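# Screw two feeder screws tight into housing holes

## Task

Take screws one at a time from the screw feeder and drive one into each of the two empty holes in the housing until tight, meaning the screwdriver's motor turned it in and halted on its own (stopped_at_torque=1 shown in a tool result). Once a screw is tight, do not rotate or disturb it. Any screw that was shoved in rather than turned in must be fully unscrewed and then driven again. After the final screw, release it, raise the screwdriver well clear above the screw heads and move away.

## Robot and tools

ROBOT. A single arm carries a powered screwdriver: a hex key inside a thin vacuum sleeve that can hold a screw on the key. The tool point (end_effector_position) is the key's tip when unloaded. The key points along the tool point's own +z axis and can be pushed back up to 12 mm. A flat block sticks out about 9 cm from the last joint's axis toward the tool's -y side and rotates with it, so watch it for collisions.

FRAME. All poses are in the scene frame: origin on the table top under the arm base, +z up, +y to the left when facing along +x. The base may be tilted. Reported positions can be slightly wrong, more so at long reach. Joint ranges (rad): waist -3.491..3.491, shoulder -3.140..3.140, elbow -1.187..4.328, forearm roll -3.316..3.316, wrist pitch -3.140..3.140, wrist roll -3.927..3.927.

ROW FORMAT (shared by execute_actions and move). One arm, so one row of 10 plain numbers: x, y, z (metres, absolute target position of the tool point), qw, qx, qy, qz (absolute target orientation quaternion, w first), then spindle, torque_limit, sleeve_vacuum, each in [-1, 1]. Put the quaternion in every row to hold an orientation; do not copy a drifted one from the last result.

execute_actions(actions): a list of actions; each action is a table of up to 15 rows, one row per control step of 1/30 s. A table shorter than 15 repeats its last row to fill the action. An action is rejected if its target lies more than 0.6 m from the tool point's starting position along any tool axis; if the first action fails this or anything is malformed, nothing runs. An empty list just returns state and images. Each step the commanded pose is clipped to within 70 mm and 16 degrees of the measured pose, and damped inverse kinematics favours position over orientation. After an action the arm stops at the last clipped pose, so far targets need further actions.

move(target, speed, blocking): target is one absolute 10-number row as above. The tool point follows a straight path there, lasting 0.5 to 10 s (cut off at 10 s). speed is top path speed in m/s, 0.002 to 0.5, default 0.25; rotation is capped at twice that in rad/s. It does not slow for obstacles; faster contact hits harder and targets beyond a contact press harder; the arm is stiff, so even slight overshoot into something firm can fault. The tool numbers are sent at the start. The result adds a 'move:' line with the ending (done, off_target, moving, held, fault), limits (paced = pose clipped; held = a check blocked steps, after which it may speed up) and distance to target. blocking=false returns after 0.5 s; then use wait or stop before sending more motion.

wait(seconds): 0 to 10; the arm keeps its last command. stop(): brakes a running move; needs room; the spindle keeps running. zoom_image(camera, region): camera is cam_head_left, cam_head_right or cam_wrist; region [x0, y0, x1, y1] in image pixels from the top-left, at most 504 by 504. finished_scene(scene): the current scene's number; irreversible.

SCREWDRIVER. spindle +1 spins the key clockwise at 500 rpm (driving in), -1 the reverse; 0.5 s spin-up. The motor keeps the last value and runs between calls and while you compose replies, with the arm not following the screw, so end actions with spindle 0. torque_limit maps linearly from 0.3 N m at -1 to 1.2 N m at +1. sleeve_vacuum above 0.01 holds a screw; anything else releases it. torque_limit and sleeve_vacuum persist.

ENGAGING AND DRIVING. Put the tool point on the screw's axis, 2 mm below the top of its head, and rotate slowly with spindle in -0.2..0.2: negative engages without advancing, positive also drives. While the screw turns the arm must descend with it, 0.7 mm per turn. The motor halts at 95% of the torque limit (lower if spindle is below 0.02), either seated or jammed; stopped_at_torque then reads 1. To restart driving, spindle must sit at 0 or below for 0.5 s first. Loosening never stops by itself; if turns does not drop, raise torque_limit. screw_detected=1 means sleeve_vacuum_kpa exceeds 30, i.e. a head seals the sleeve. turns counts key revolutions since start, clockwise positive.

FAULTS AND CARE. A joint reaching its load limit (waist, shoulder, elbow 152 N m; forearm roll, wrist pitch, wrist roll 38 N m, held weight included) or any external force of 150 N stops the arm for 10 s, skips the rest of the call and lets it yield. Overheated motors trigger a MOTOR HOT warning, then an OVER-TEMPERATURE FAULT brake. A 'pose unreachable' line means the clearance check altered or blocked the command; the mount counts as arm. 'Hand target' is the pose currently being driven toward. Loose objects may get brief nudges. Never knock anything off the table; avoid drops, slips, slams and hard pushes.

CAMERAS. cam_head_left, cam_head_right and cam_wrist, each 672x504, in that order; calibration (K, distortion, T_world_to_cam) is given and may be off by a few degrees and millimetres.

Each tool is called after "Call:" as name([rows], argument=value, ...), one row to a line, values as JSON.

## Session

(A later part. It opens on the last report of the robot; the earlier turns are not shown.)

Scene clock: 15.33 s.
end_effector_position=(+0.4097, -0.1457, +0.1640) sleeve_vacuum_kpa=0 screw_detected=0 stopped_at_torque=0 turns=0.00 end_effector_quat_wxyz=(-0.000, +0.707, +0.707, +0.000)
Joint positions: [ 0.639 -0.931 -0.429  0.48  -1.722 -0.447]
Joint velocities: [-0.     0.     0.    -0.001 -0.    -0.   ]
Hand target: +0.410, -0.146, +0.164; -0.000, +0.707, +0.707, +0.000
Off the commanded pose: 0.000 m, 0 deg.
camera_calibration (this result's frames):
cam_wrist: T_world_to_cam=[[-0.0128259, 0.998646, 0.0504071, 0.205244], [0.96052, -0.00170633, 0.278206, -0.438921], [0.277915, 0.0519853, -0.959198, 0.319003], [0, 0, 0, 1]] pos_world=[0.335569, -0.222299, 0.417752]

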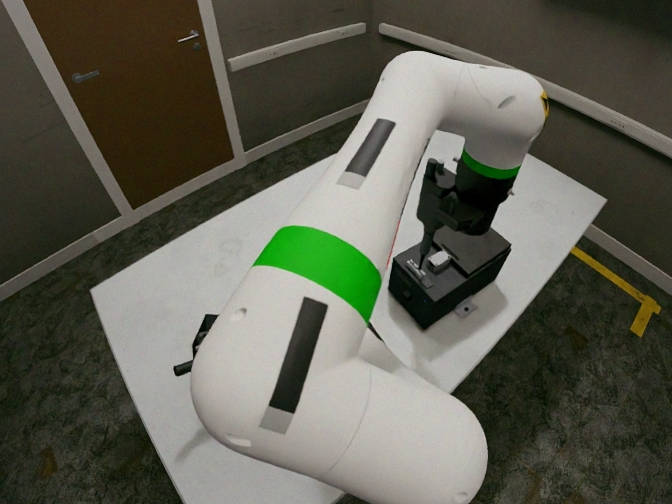

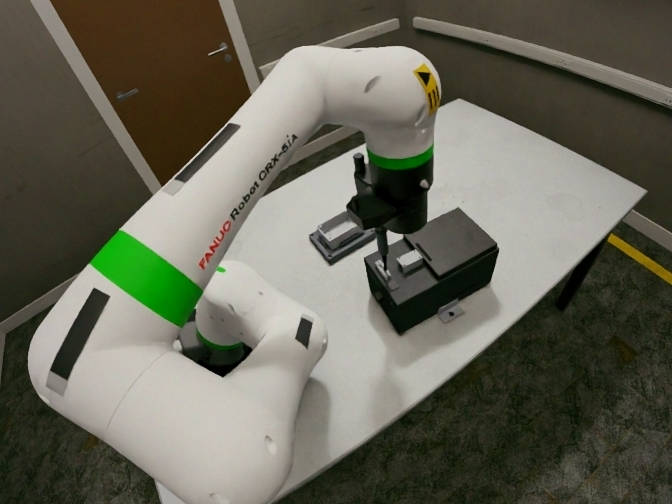

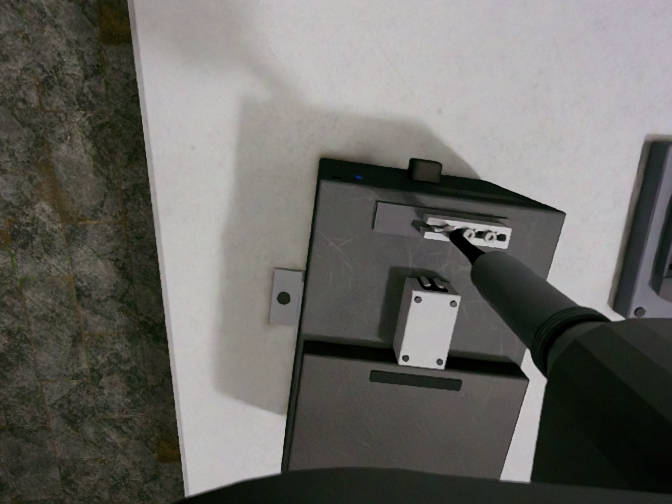

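Call:
execute_actions([
  [[0.4094, -0.1461, 0.160, 0, 0.7071, 0.7071, 0, 0, 0, 1]],
  [[0.4094, -0.1461, 0.160, 0, 0.7071, 0.7071, 0, 0, 0, 1]],
])

Call:
zoom_image(camera="cam_wrist", region=[380, 180, 520, 285])

Call:
zoom_image(camera="cam_head_right", region=[360, 245, 410, 295])

Call:
zoom_image(camera="cam_head_left", region=[395, 245, 445, 295])

Scene clock: 16.43 s.
end_effector_position=(+0.4094, -0.1461, +0.1600) sleeve_vacuum_kpa=14 screw_detected=0 stopped_at_torque=0 turns=0.00 end_effector_quat_wxyz=(+0.000, +0.707, +0.707, +0.000)
Joint positions: [ 0.594 -0.924 -0.433  0.463 -1.693 -0.418]
Joint velocities: [ 0. -0. -0. -0. -0. -0.]
Hand target: +0.409, -0.146, +0.160; +0.000, +0.707, +0.707, +0.000
Off the commanded pose: 0.000 m, 0 deg.
camera_calibration (this result's frames):
cam_wrist: T_world_to_cam=[[-0.0128258, 0.998647, 0.0503955, 0.205845], [0.960512, -0.00170461, 0.278233, -0.437543], [0.277942, 0.051974, -0.959191, 0.315266], [0, 0, 0, 1]] pos_world=[0.335279, -0.222698, 0.413765]

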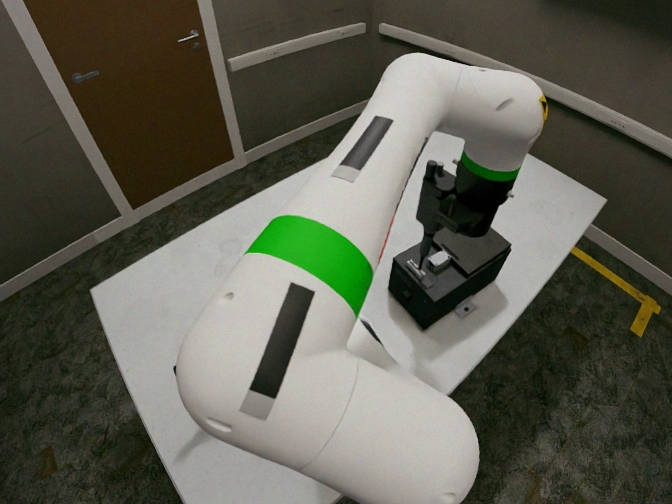

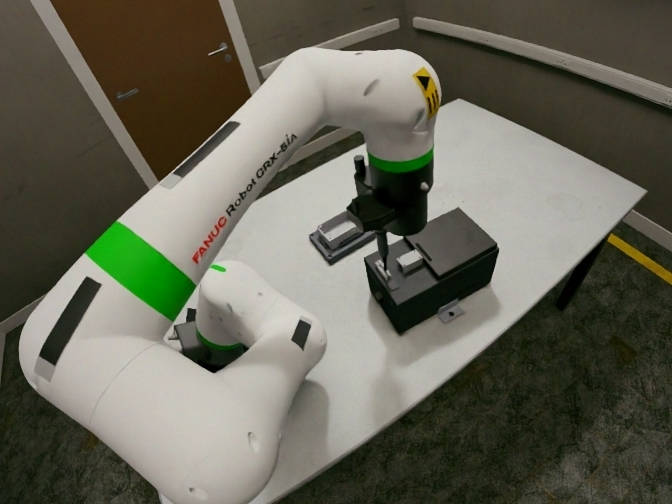

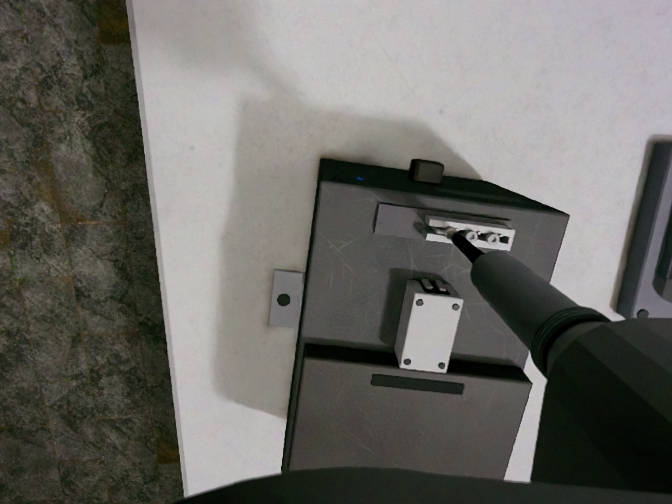

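Region (380, 180, 520, 285) of cam_wrist's 672x504 image, scaled by 3.600, with more detail than that image has; it fills the top 378 rows of this view, and the rest is white.

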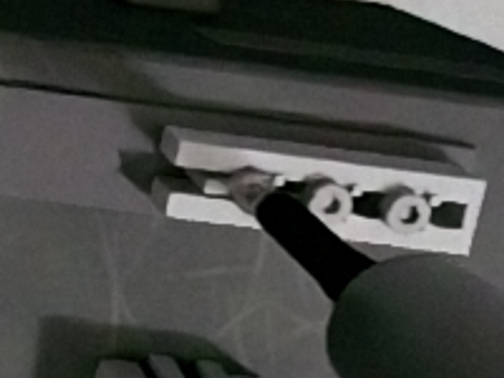

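Region (360, 245, 410, 295) of cam_head_right's 672x504 image, scaled by 10.080, with more detail than that image has.

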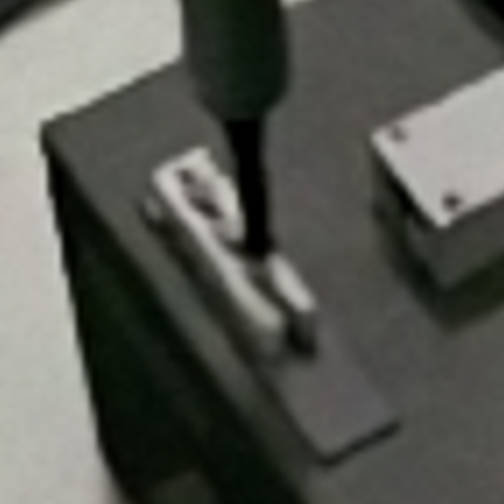

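Region (395, 245, 445, 295) of cam_head_left's 672x504 image, scaled by 10.080, with more detail than that image has.

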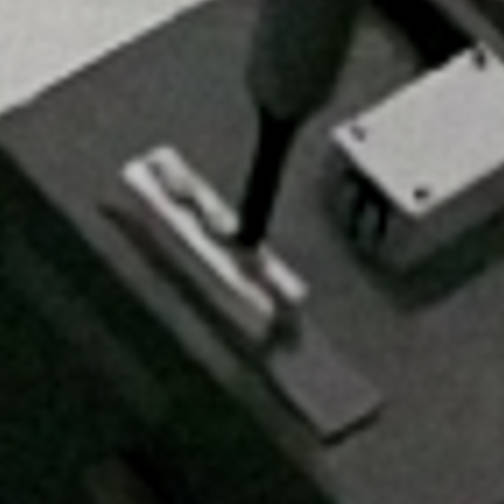

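Call:
execute_actions([
  [[0.4094, -0.1461, 0.167, 0, 0.7071, 0.7071, 0, 0, 0, 1]],
  [[0.4063, -0.15, 0.167, 0, 0.7071, 0.7071, 0, 0, 0, 1]],
  [[0.4063, -0.15, 0.1655, 0, 0.7071, 0.7071, 0, 0, 0, 1]],
])

Call:
zoom_image(camera="cam_wrist", region=[380, 180, 520, 285])

Scene clock: 18.10 s.
end_effector_position=(+0.4063, -0.1500, +0.1655) sleeve_vacuum_kpa=14 screw_detected=0 stopped_at_torque=0 turns=0.00 end_effector_quat_wxyz=(-0.000, +0.707, +0.707, -0.000)
Joint positions: [ 0.608 -0.934 -0.424  0.469 -1.716 -0.42 ]
Joint velocities: [-0.002  0.001 -0.001 -0.001  0.003  0.001]
Hand target: +0.406, -0.150, +0.165; -0.000, +0.707, +0.707, +0.000
Off the commanded pose: 0.000 m, 0 deg.
camera_calibration (this result's frames):
cam_wrist: T_world_to_cam=[[-0.0128387, 0.998646, 0.0504088, 0.209417], [0.960544, -0.00169007, 0.278124, -0.436023], [0.277833, 0.0519906, -0.959222, 0.321625], [0, 0, 0, 1]] pos_world=[0.33215, -0.226592, 0.419222]

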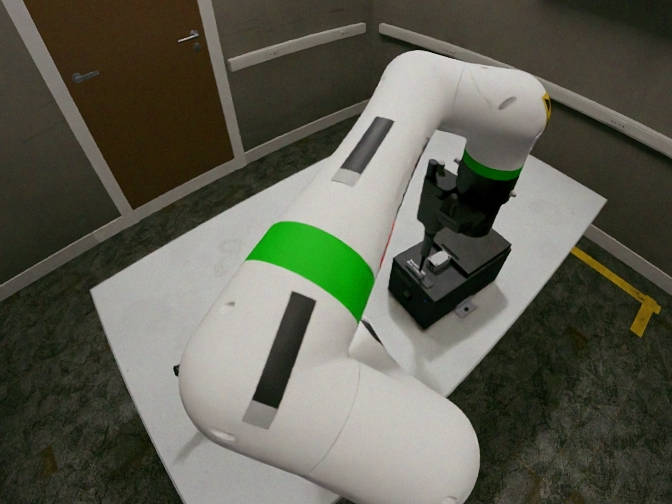

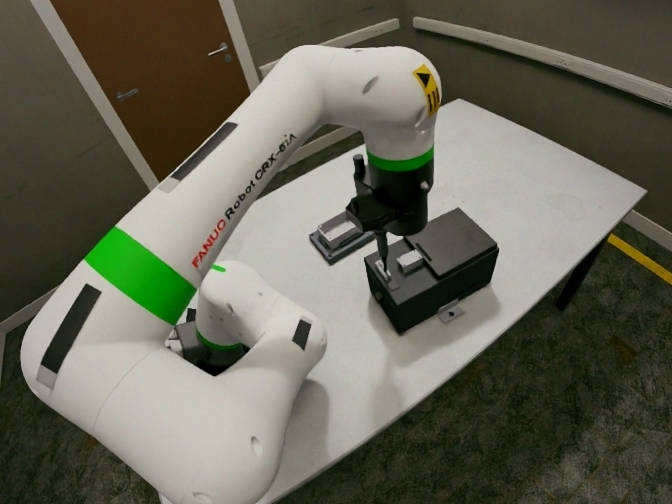

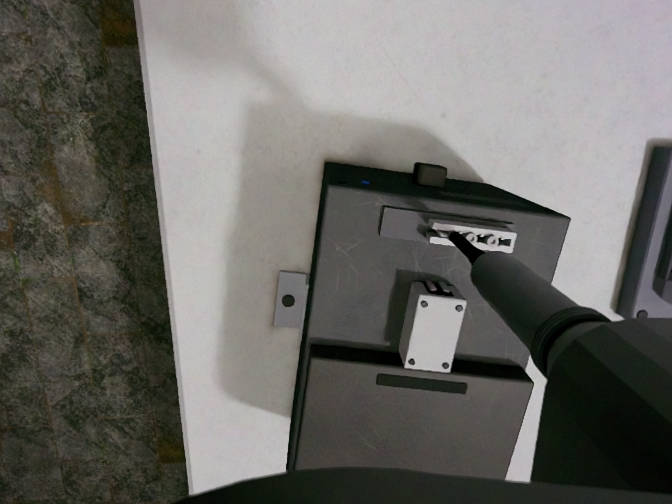

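Region (380, 180, 520, 285) of cam_wrist's 672x504 image, scaled by 3.600, with more detail than that image has; it fills the top 378 rows of this view, and the rest is white.

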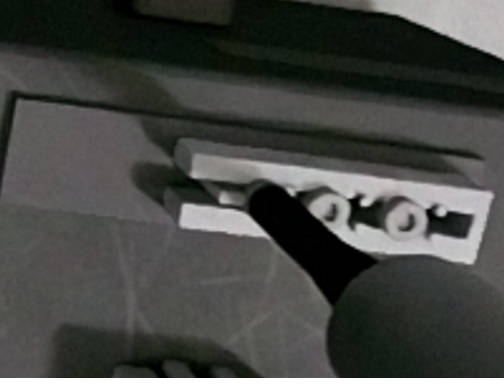

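Call:
execute_actions([
  [[0.4063, -0.15, 0.163, 0, 0.7071, 0.7071, 0, -0.1, 0, 1]],
  [[0.4063, -0.15, 0.161, 0, 0.7071, 0.7071, 0, -0.1, 0, 1]],
  [[0.4063, -0.15, 0.161, 0, 0.7071, 0.7071, 0, 0, 0, 1]],
])

Call:
zoom_image(camera="cam_wrist", region=[380, 180, 520, 285])

Scene clock: 19.67 s.
end_effector_position=(+0.4063, -0.1500, +0.1610) sleeve_vacuum_kpa=40 screw_detected=1 stopped_at_torque=0 turns=-0.82 end_effector_quat_wxyz=(+0.000, +0.707, +0.707, +0.000)
Joint positions: [ 0.562 -0.925 -0.429  0.451 -1.685 -0.39 ]
Joint velocities: [ 0.001  0.     0.     0.001 -0.001 -0.001]
Hand target: +0.406, -0.150, +0.161; -0.000, +0.707, +0.707, +0.000
Off the commanded pose: 0.000 m, 0 deg.
camera_calibration (this result's frames):
cam_wrist: T_world_to_cam=[[-0.0128286, 0.998647, 0.0503945, 0.209642], [0.960501, -0.00170379, 0.278272, -0.434874], [0.277981, 0.0519738, -0.959179, 0.317246], [0, 0, 0, 1]] pos_world=[0.332198, -0.226588, 0.414745]

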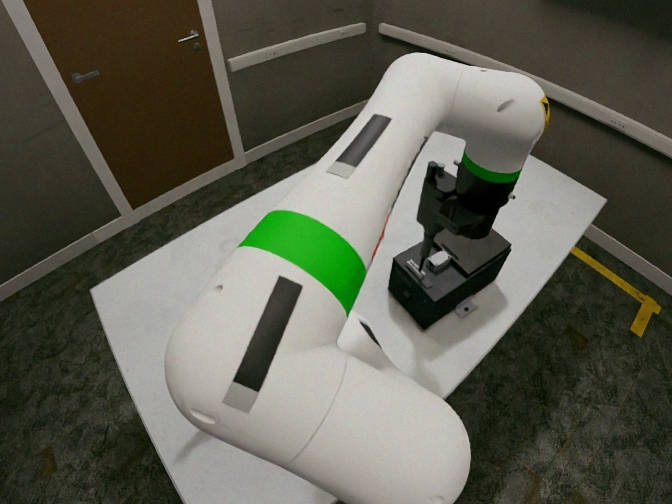

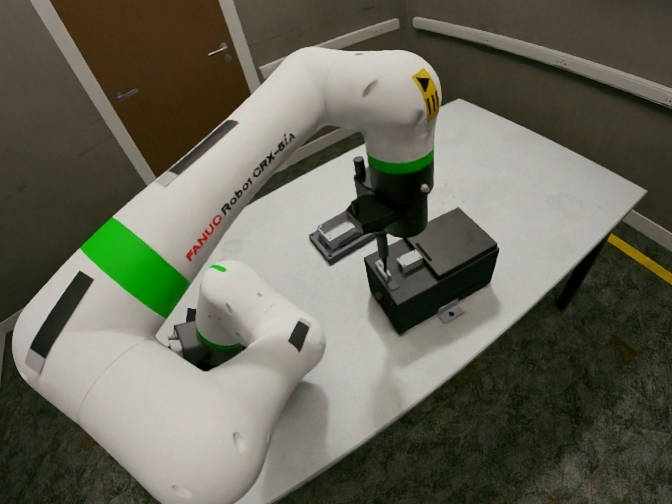

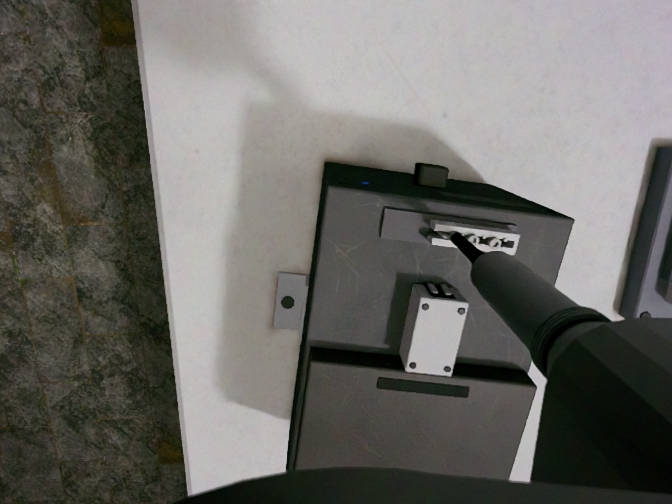

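Region (380, 180, 520, 285) of cam_wrist's 672x504 image, scaled by 3.600, with more detail than that image has; it fills the top 378 rows of this view, and the rest is white.

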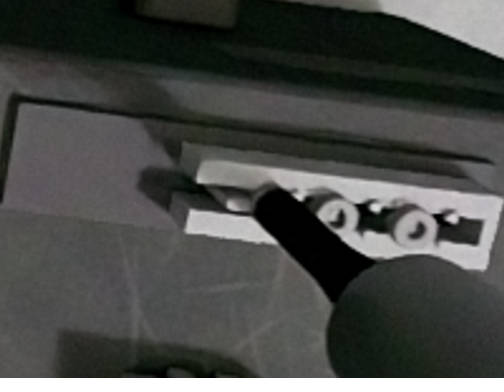

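Call:
execute_actions([
  [[0.4062, -0.1507, 0.161, 0, 0.7071, 0.7071, 0, -0.1, 0, 1]],
  [[0.4062, -0.1507, 0.161, 0, 0.7071, 0.7071, 0, -0.1, 0, 1],[0.4062, -0.1507, 0.161, 0, 0.7071, 0.7071, 0, -0.1, 0, 1],[0.4062, -0.1507, 0.161, 0, 0.7071, 0.7071, 0, -0.1, 0, 1],[0.4062, -0.1507, 0.161, 0, 0.7071, 0.7071, 0, -0.1, 0, 1],[0.4062, -0.1507, 0.161, 0, 0.7071, 0.7071, 0, -0.1, 0, 1],[0.4062, -0.1507, 0.161, 0, 0.7071, 0.7071, 0, -0.1, 0, 1],[0.4062, -0.1507, 0.161, 0, 0.7071, 0.7071, 0, -0.1, 0, 1],[0.4062, -0.1507, 0.161, 0, 0.7071, 0.7071, 0, -0.1, 0, 1],[0.4062, -0.1507, 0.161, 0, 0.7071, 0.7071, 0, 0, 0, 1]],
])

Call:
zoom_image(camera="cam_wrist", region=[380, 180, 520, 285])

Scene clock: 20.87 s.
end_effector_position=(+0.4062, -0.1507, +0.1610) sleeve_vacuum_kpa=39 screw_detected=1 stopped_at_torque=0 turns=-1.45 end_effector_quat_wxyz=(+0.000, +0.707, +0.707, +0.000)
Joint positions: [ 0.55  -0.923 -0.428  0.447 -1.681 -0.381]
Joint velocities: [ 0.002  0.     0.001  0.    -0.001 -0.   ]
Hand target: +0.406, -0.151, +0.161; -0.000, +0.707, +0.707, +0.000
Off the commanded pose: 0.000 m, 0 deg.
camera_calibration (this result's frames):
cam_wrist: T_world_to_cam=[[-0.0127374, 0.99865, 0.0503656, 0.210335], [0.960505, -0.0017826, 0.278255, -0.434784], [0.27797, 0.0519207, -0.959186, 0.31732], [0, 0, 0, 1]] pos_world=[0.332086, -0.227301, 0.414756]

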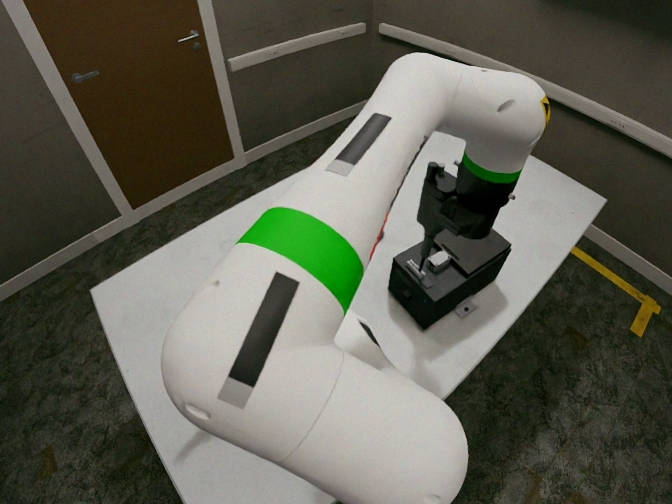

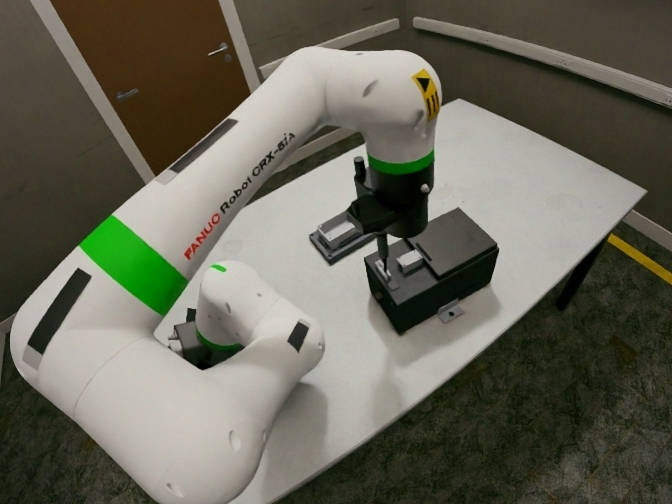

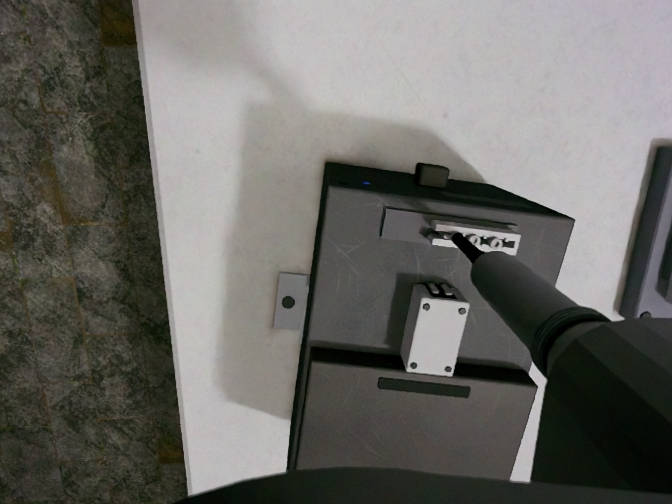

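Region (380, 180, 520, 285) of cam_wrist's 672x504 image, scaled by 3.600, with more detail than that image has; it fills the top 378 rows of this view, and the rest is white.

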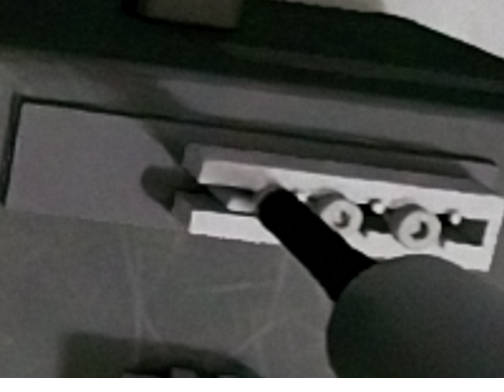

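Call:
move(target=[0.4063, -0.15, 0.181, 0, 0.7071, 0.7071, 0, 0, 0, 1], speed=0.03)

Call:
zoom_image(camera="cam_wrist", region=[380, 180, 520, 285])

Call:
zoom_image(camera="cam_head_right", region=[360, 245, 410, 295])

Scene clock: 21.90 s.
end_effector_position=(+0.4070, -0.1505, +0.1810) sleeve_vacuum_kpa=39 screw_detected=1 stopped_at_torque=0 turns=-1.45 end_effector_quat_wxyz=(-0.002, +0.707, +0.707, +0.001)
Joint positions: [ 0.781 -0.962 -0.401  0.531 -1.832 -0.528]
Joint velocities: [ 0.233 -0.052 -0.031  0.092 -0.121 -0.161]
Hand target: +0.407, -0.150, +0.181; -0.002, +0.707, +0.707, +0.000
Off the commanded pose: 0.001 m, 0 deg.
move: done
camera_calibration (this result's frames):
cam_wrist: T_world_to_cam=[[-0.0135583, 0.99842, 0.0545263, 0.208648], [0.961145, -0.002023, 0.276037, -0.440937], [0.275712, 0.0561503, -0.959599, 0.337919], [0, 0, 0, 1]] pos_world=[0.333465, -0.228184, 0.434605]

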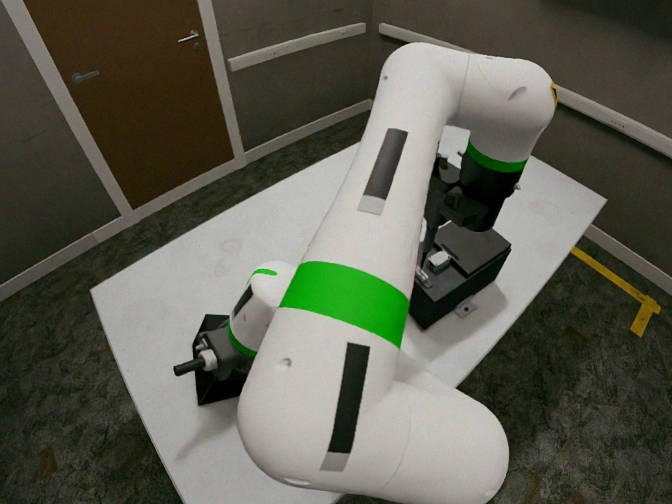

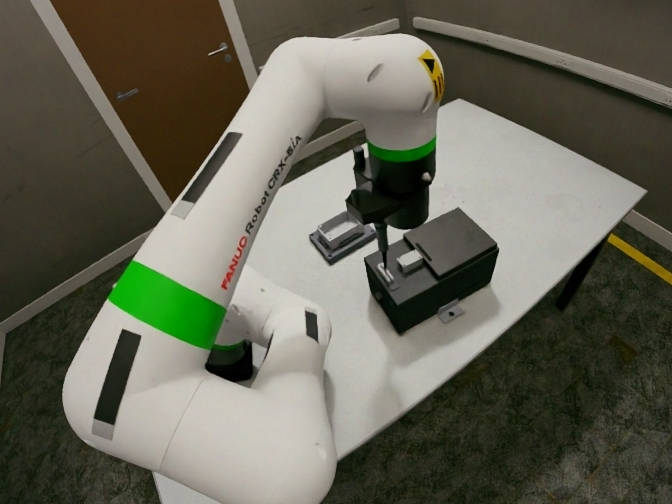

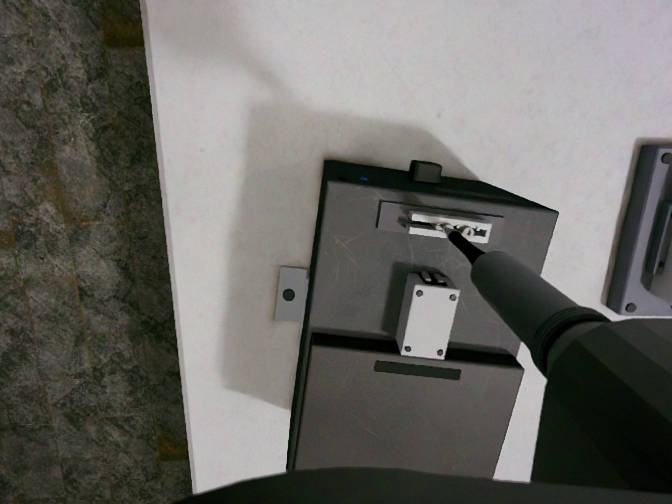

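Region (380, 180, 520, 285) of cam_wrist's 672x504 image, scaled by 3.600, with more detail than that image has; it fills the top 378 rows of this view, and the rest is white.

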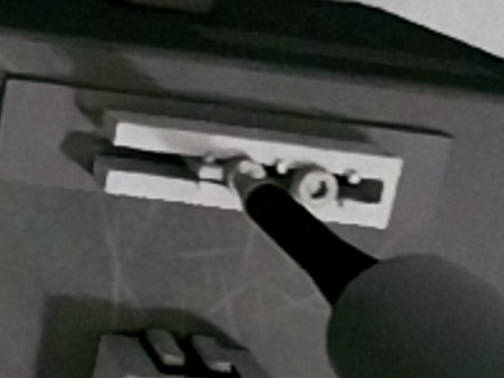

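Region (360, 245, 410, 295) of cam_head_right's 672x504 image, scaled by 10.080, with more detail than that image has.

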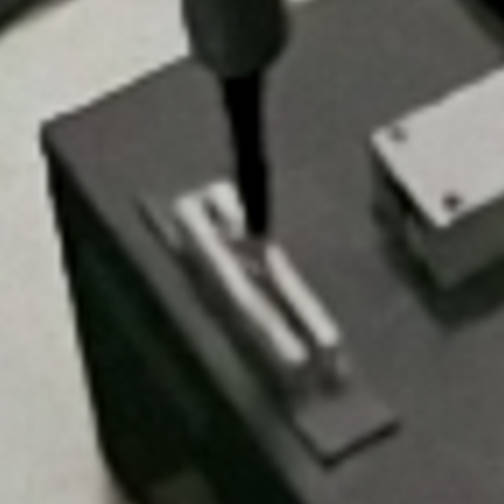

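Call:
move(target=[0.45, -0.12, 0.20, 0, 0.7071, 0.7071, 0, 0, 0, 1], speed=0.1)

Call:
move(target=[0.50, -0.03, 0.19, 0, 0.7071, 0.7071, 0, 0, 0, 1], speed=0.15)

Call:
move(target=[0.51, 0.18, 0.11, 0, 0.7071, 0.7071, 0, 0, 0, 1], speed=0.15)

Scene clock: 22.93 s.
end_effector_position=(+0.4500, -0.1199, +0.2002) sleeve_vacuum_kpa=39 screw_detected=1 stopped_at_torque=0 turns=-1.45 end_effector_quat_wxyz=(+0.000, +0.707, +0.707, +0.000)
Joint positions: [ 0.946 -0.86  -0.322  0.584 -1.887 -0.665]
Joint velocities: [ 0.026 -0.006 -0.007  0.01  -0.013 -0.018]
Hand target: +0.450, -0.120, +0.200; +0.000, +0.707, +0.707, +0.000
Off the commanded pose: 0.000 m, 0 deg.
move: done
camera_calibration (this result's frames):
cam_wrist: T_world_to_cam=[[-0.0129112, 0.998656, 0.0501872, 0.17829], [0.960373, -0.0015905, 0.278715, -0.487729], [0.27842, 0.051797, -0.959062, 0.340899], [0, 0, 0, 1]] pos_world=[0.37579, -0.196484, 0.453933]

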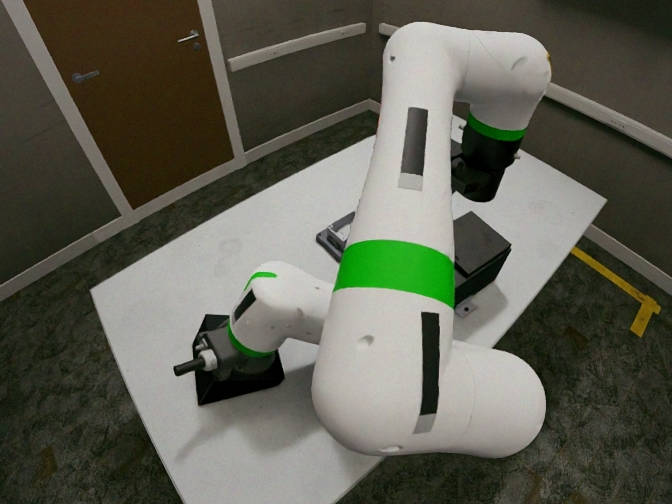

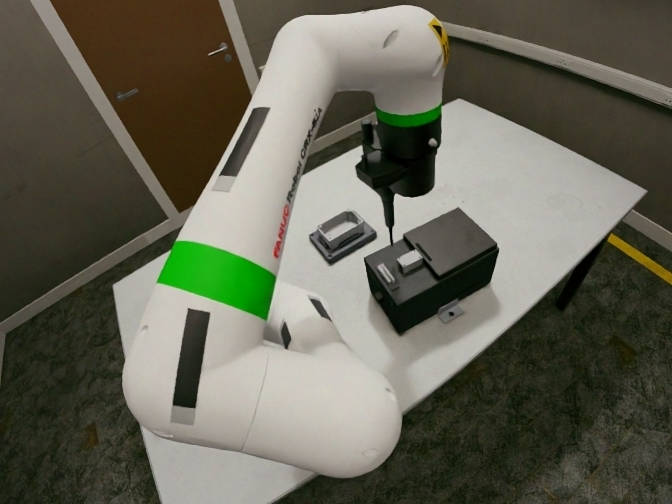

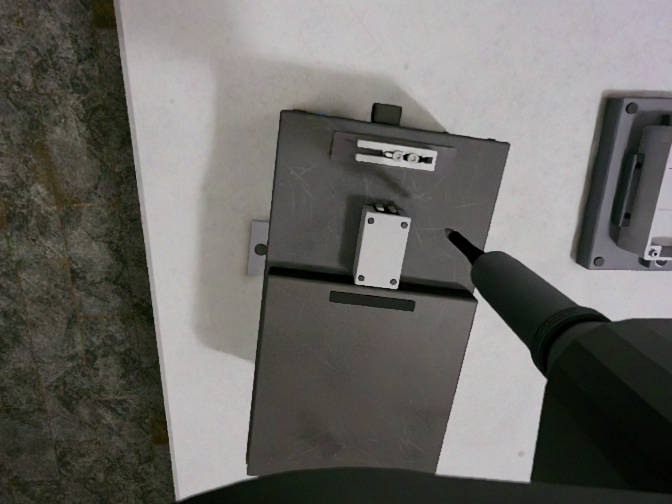

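Scene clock: 23.97 s.
end_effector_position=(+0.4996, -0.0299, +0.1901) sleeve_vacuum_kpa=39 screw_detected=1 stopped_at_torque=0 turns=-1.45 end_effector_quat_wxyz=(+0.000, +0.707, +0.707, +0.000)
Joint positions: [ 1.047 -0.679 -0.294  0.583 -1.81  -0.831]
Joint velocities: [-0.001  0.001  0.    -0.     0.002  0.002]
Hand target: +0.500, -0.030, +0.190; +0.000, +0.707, +0.707, +0.000
Off the commanded pose: 0.000 m, 0 deg.
move: done
camera_calibration (this result's frames):
cam_wrist: T_world_to_cam=[[-0.0128075, 0.998655, 0.0502398, 0.089505], [0.960414, -0.00169707, 0.27857, -0.53233], [0.278281, 0.0518188, -0.959101, 0.312819], [0, 0, 0, 1]] pos_world=[0.425353, -0.106498, 0.44382]

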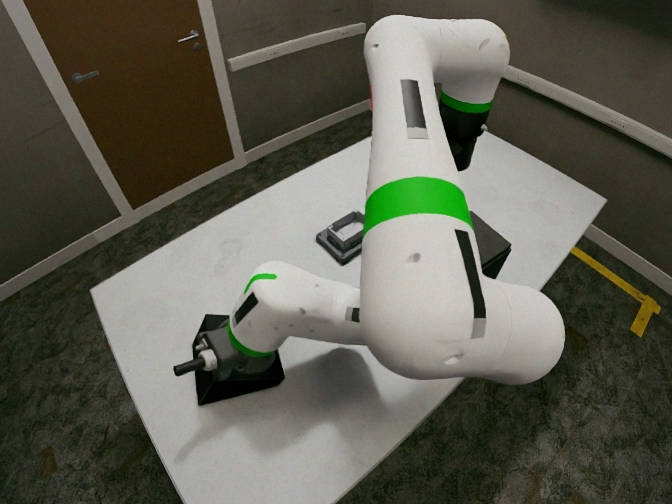

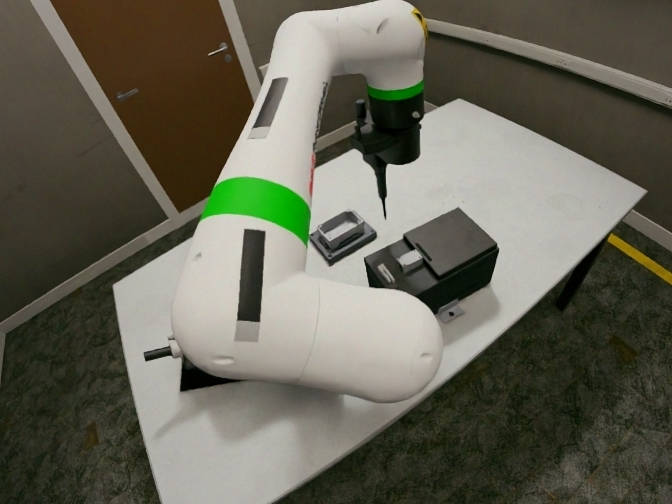

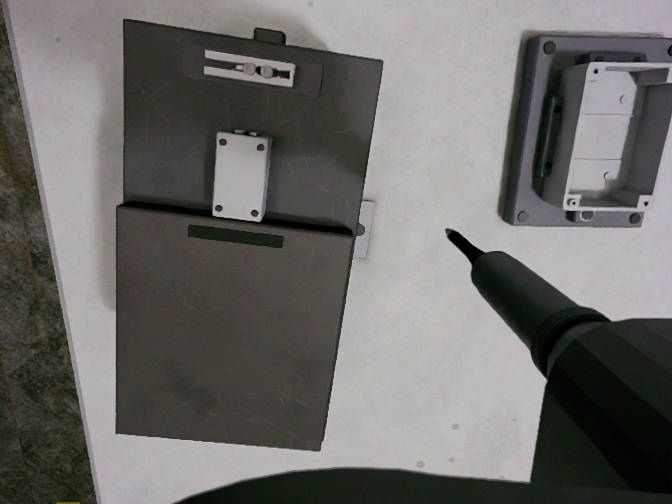

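Scene clock: 25.80 s.
end_effector_position=(+0.5090, +0.1797, +0.1102) sleeve_vacuum_kpa=39 screw_detected=1 stopped_at_torque=0 turns=-1.45 end_effector_quat_wxyz=(+0.000, +0.707, +0.707, +0.000)
Joint positions: [ 1.212 -0.35  -0.385  0.573 -1.544 -1.198]
Joint velocities: [-0.004  0.001 -0.     0.001  0.002 -0.   ]
Hand target: +0.509, +0.180, +0.110; +0.000, +0.707, +0.707, +0.000
Off the commanded pose: 0.001 m, 0 deg.
move: done
camera_calibration (this result's frames):
cam_wrist: T_world_to_cam=[[-0.0130489, 0.998653, 0.0502149, -0.11555], [0.960357, -0.00146874, 0.278769, -0.518787], [0.278467, 0.0518619, -0.959045, 0.222569], [0, 0, 0, 1]] pos_world=[0.434735, 0.103089, 0.363877]

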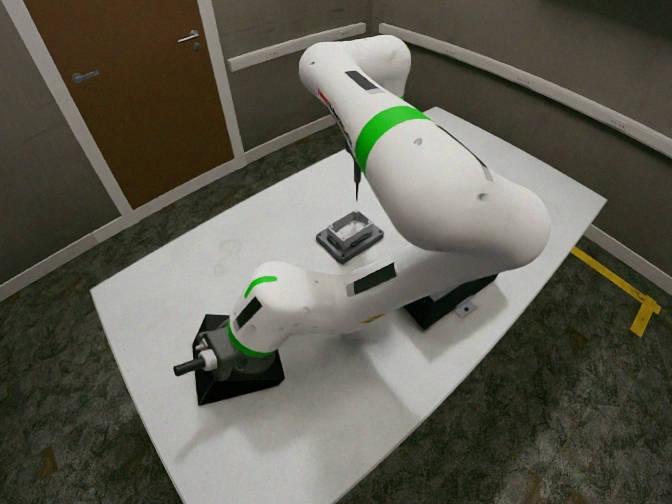

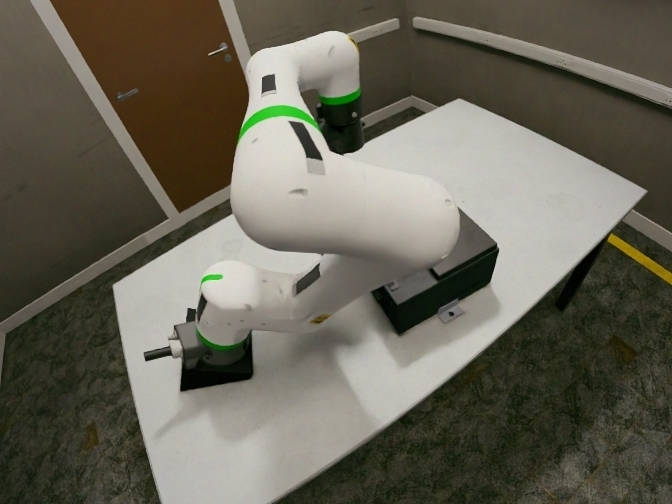

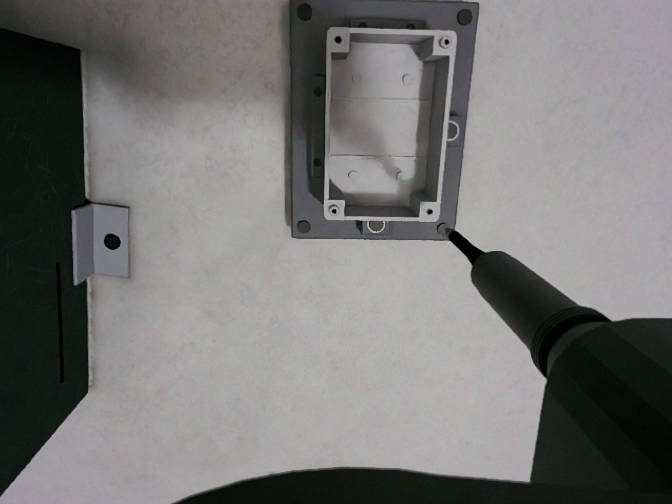

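Call:
zoom_image(camera="cam_wrist", region=[380, 180, 520, 285])

Call:
zoom_image(camera="cam_head_left", region=[305, 170, 405, 270])

Region (380, 180, 520, 285) of cam_wrist's 672x504 image, scaled by 3.600, with more detail than that image has; it fills the top 378 rows of this view, and the rest is white.

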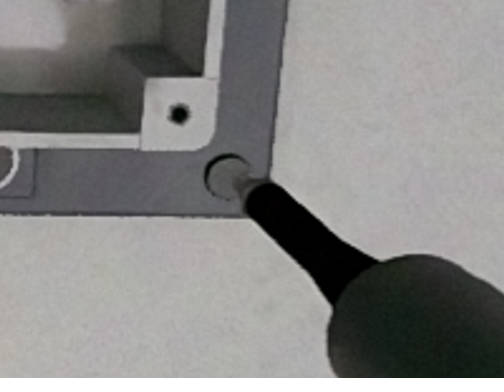

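Region (305, 170, 405, 270) of cam_head_left's 672x504 image, scaled by 5.040, with more detail than that image has.

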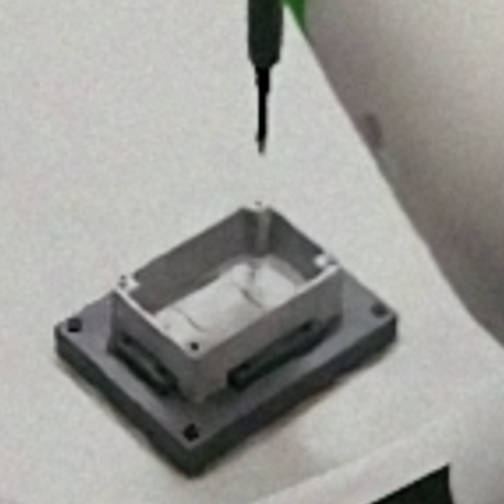

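Call:
move(target=[0.509, 0.22, 0.11, 0, 0.7071, 0.7071, 0, 0, 0, 1], speed=0.1)

Call:
zoom_image(camera="cam_wrist", region=[330, 180, 470, 285])

Scene clock: 26.83 s.
end_effector_position=(+0.5089, +0.2199, +0.1100) sleeve_vacuum_kpa=39 screw_detected=1 stopped_at_torque=0 turns=-1.45 end_effector_quat_wxyz=(+0.000, +0.707, +0.707, +0.000)
Joint positions: [ 1.251 -0.27  -0.347  0.572 -1.53  -1.254]
Joint velocities: [0.    0.    0.001 0.    0.001 0.   ]
Hand target: +0.509, +0.220, +0.110; +0.000, +0.707, +0.707, +0.000
Off the commanded pose: 0.000 m, 0 deg.
move: done
camera_calibration (this result's frames):
cam_wrist: T_world_to_cam=[[-0.0127994, 0.99865, 0.0503426, -0.155881], [0.960481, -0.00172109, 0.278339, -0.518541], [0.27805, 0.0519157, -0.959163, 0.220619], [0, 0, 0, 1]] pos_world=[0.434711, 0.143325, 0.363787]

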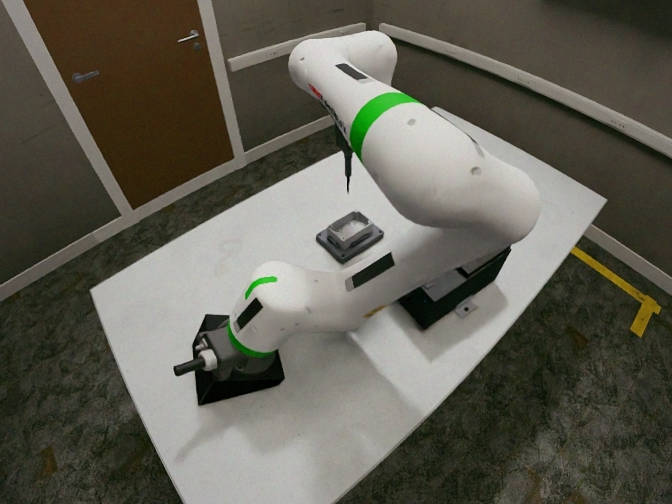

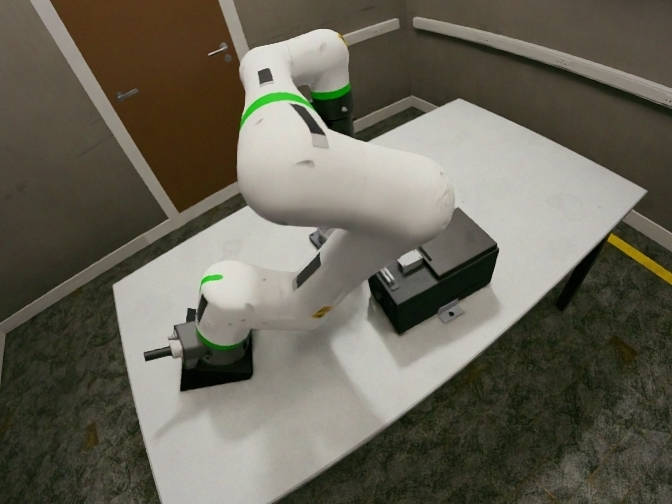

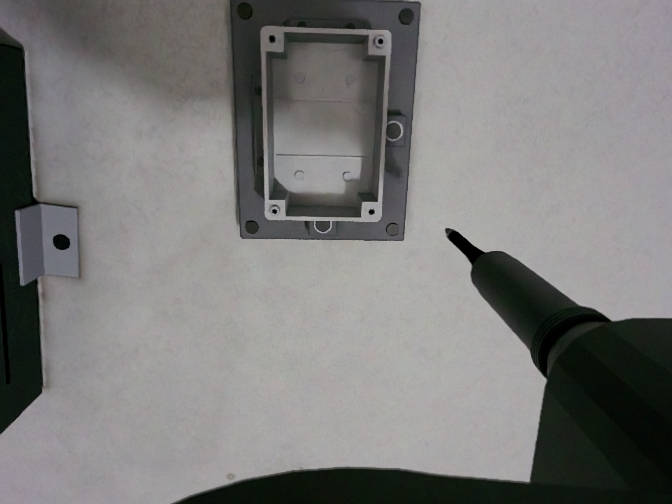

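Region (330, 180, 470, 285) of cam_wrist's 672x504 image, scaled by 3.600, with more detail than that image has; it fills the top 378 rows of this view, and the rest is white.

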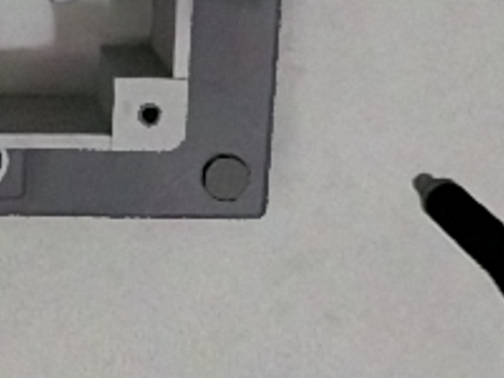

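Call:
move(target=[0.5043, 0.1742, 0.088, 0, 0.7071, 0.7071, 0, 0, 0, 1], speed=0.1)

Call:
zoom_image(camera="cam_wrist", region=[380, 180, 520, 285])

Call:
zoom_image(camera="cam_head_left", region=[330, 185, 380, 235])

Scene clock: 27.83 s.
end_effector_position=(+0.5044, +0.1743, +0.0880) sleeve_vacuum_kpa=39 screw_detected=1 stopped_at_torque=0 turns=-1.45 end_effector_quat_wxyz=(-0.000, +0.707, +0.707, -0.000)
Joint positions: [ 1.175 -0.361 -0.438  0.574 -1.489 -1.189]
Joint velocities: [-0.    -0.001  0.001  0.    -0.001 -0.   ]
Hand target: +0.504, +0.174, +0.088; -0.000, +0.707, +0.707, -0.000
Off the commanded pose: 0.000 m, 0 deg.
move: done
camera_calibration (this result's frames):
cam_wrist: T_world_to_cam=[[-0.0128498, 0.998641, 0.0505036, -0.109224], [0.960571, -0.00170074, 0.278031, -0.508212], [0.277739, 0.0520849, -0.959244, 0.203191], [0, 0, 0, 1]] pos_world=[0.430336, 0.0976283, 0.341724]

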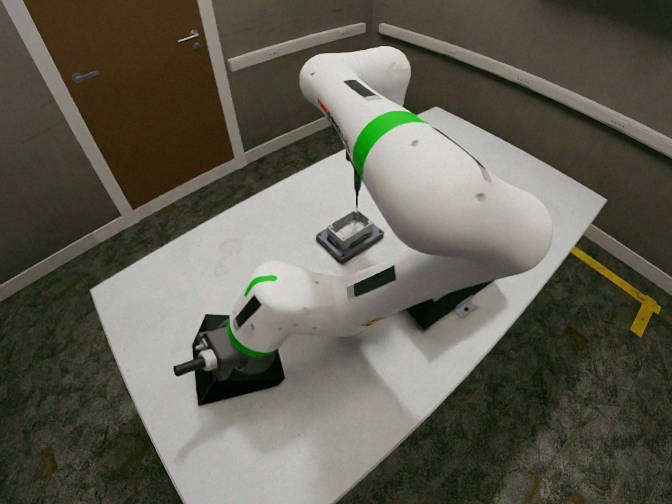

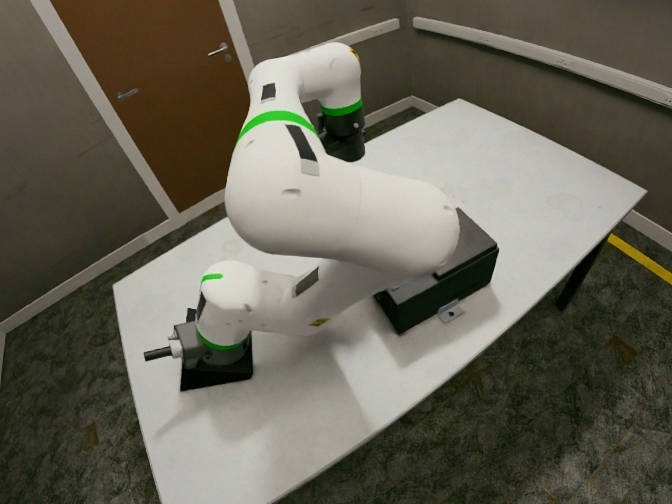

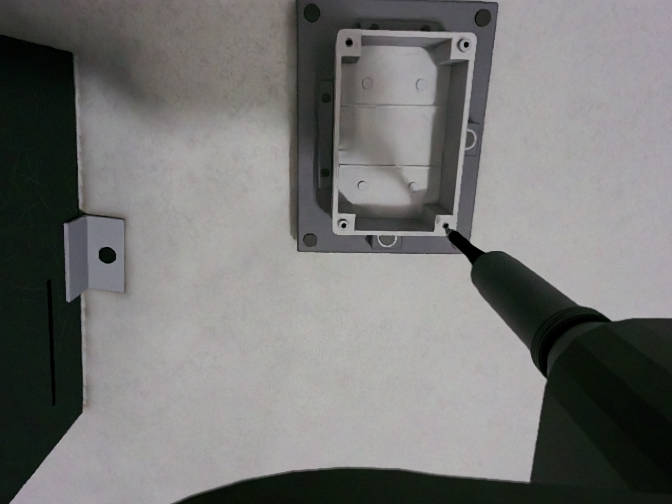

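Region (380, 180, 520, 285) of cam_wrist's 672x504 image, scaled by 3.600, with more detail than that image has; it fills the top 378 rows of this view, and the rest is white.

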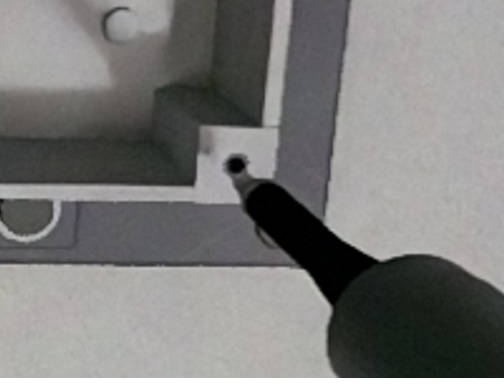

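Region (330, 185, 380, 235) of cam_head_left's 672x504 image, scaled by 10.080, with more detail than that image has.

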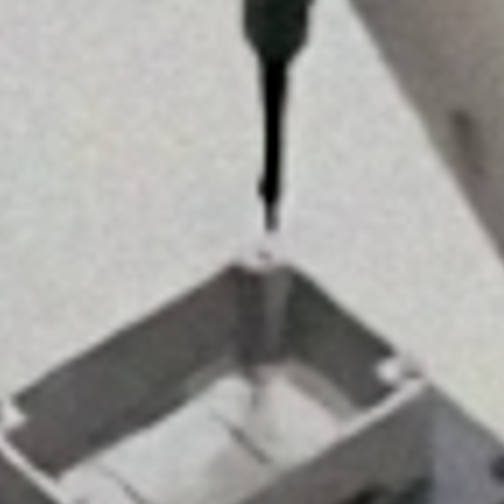

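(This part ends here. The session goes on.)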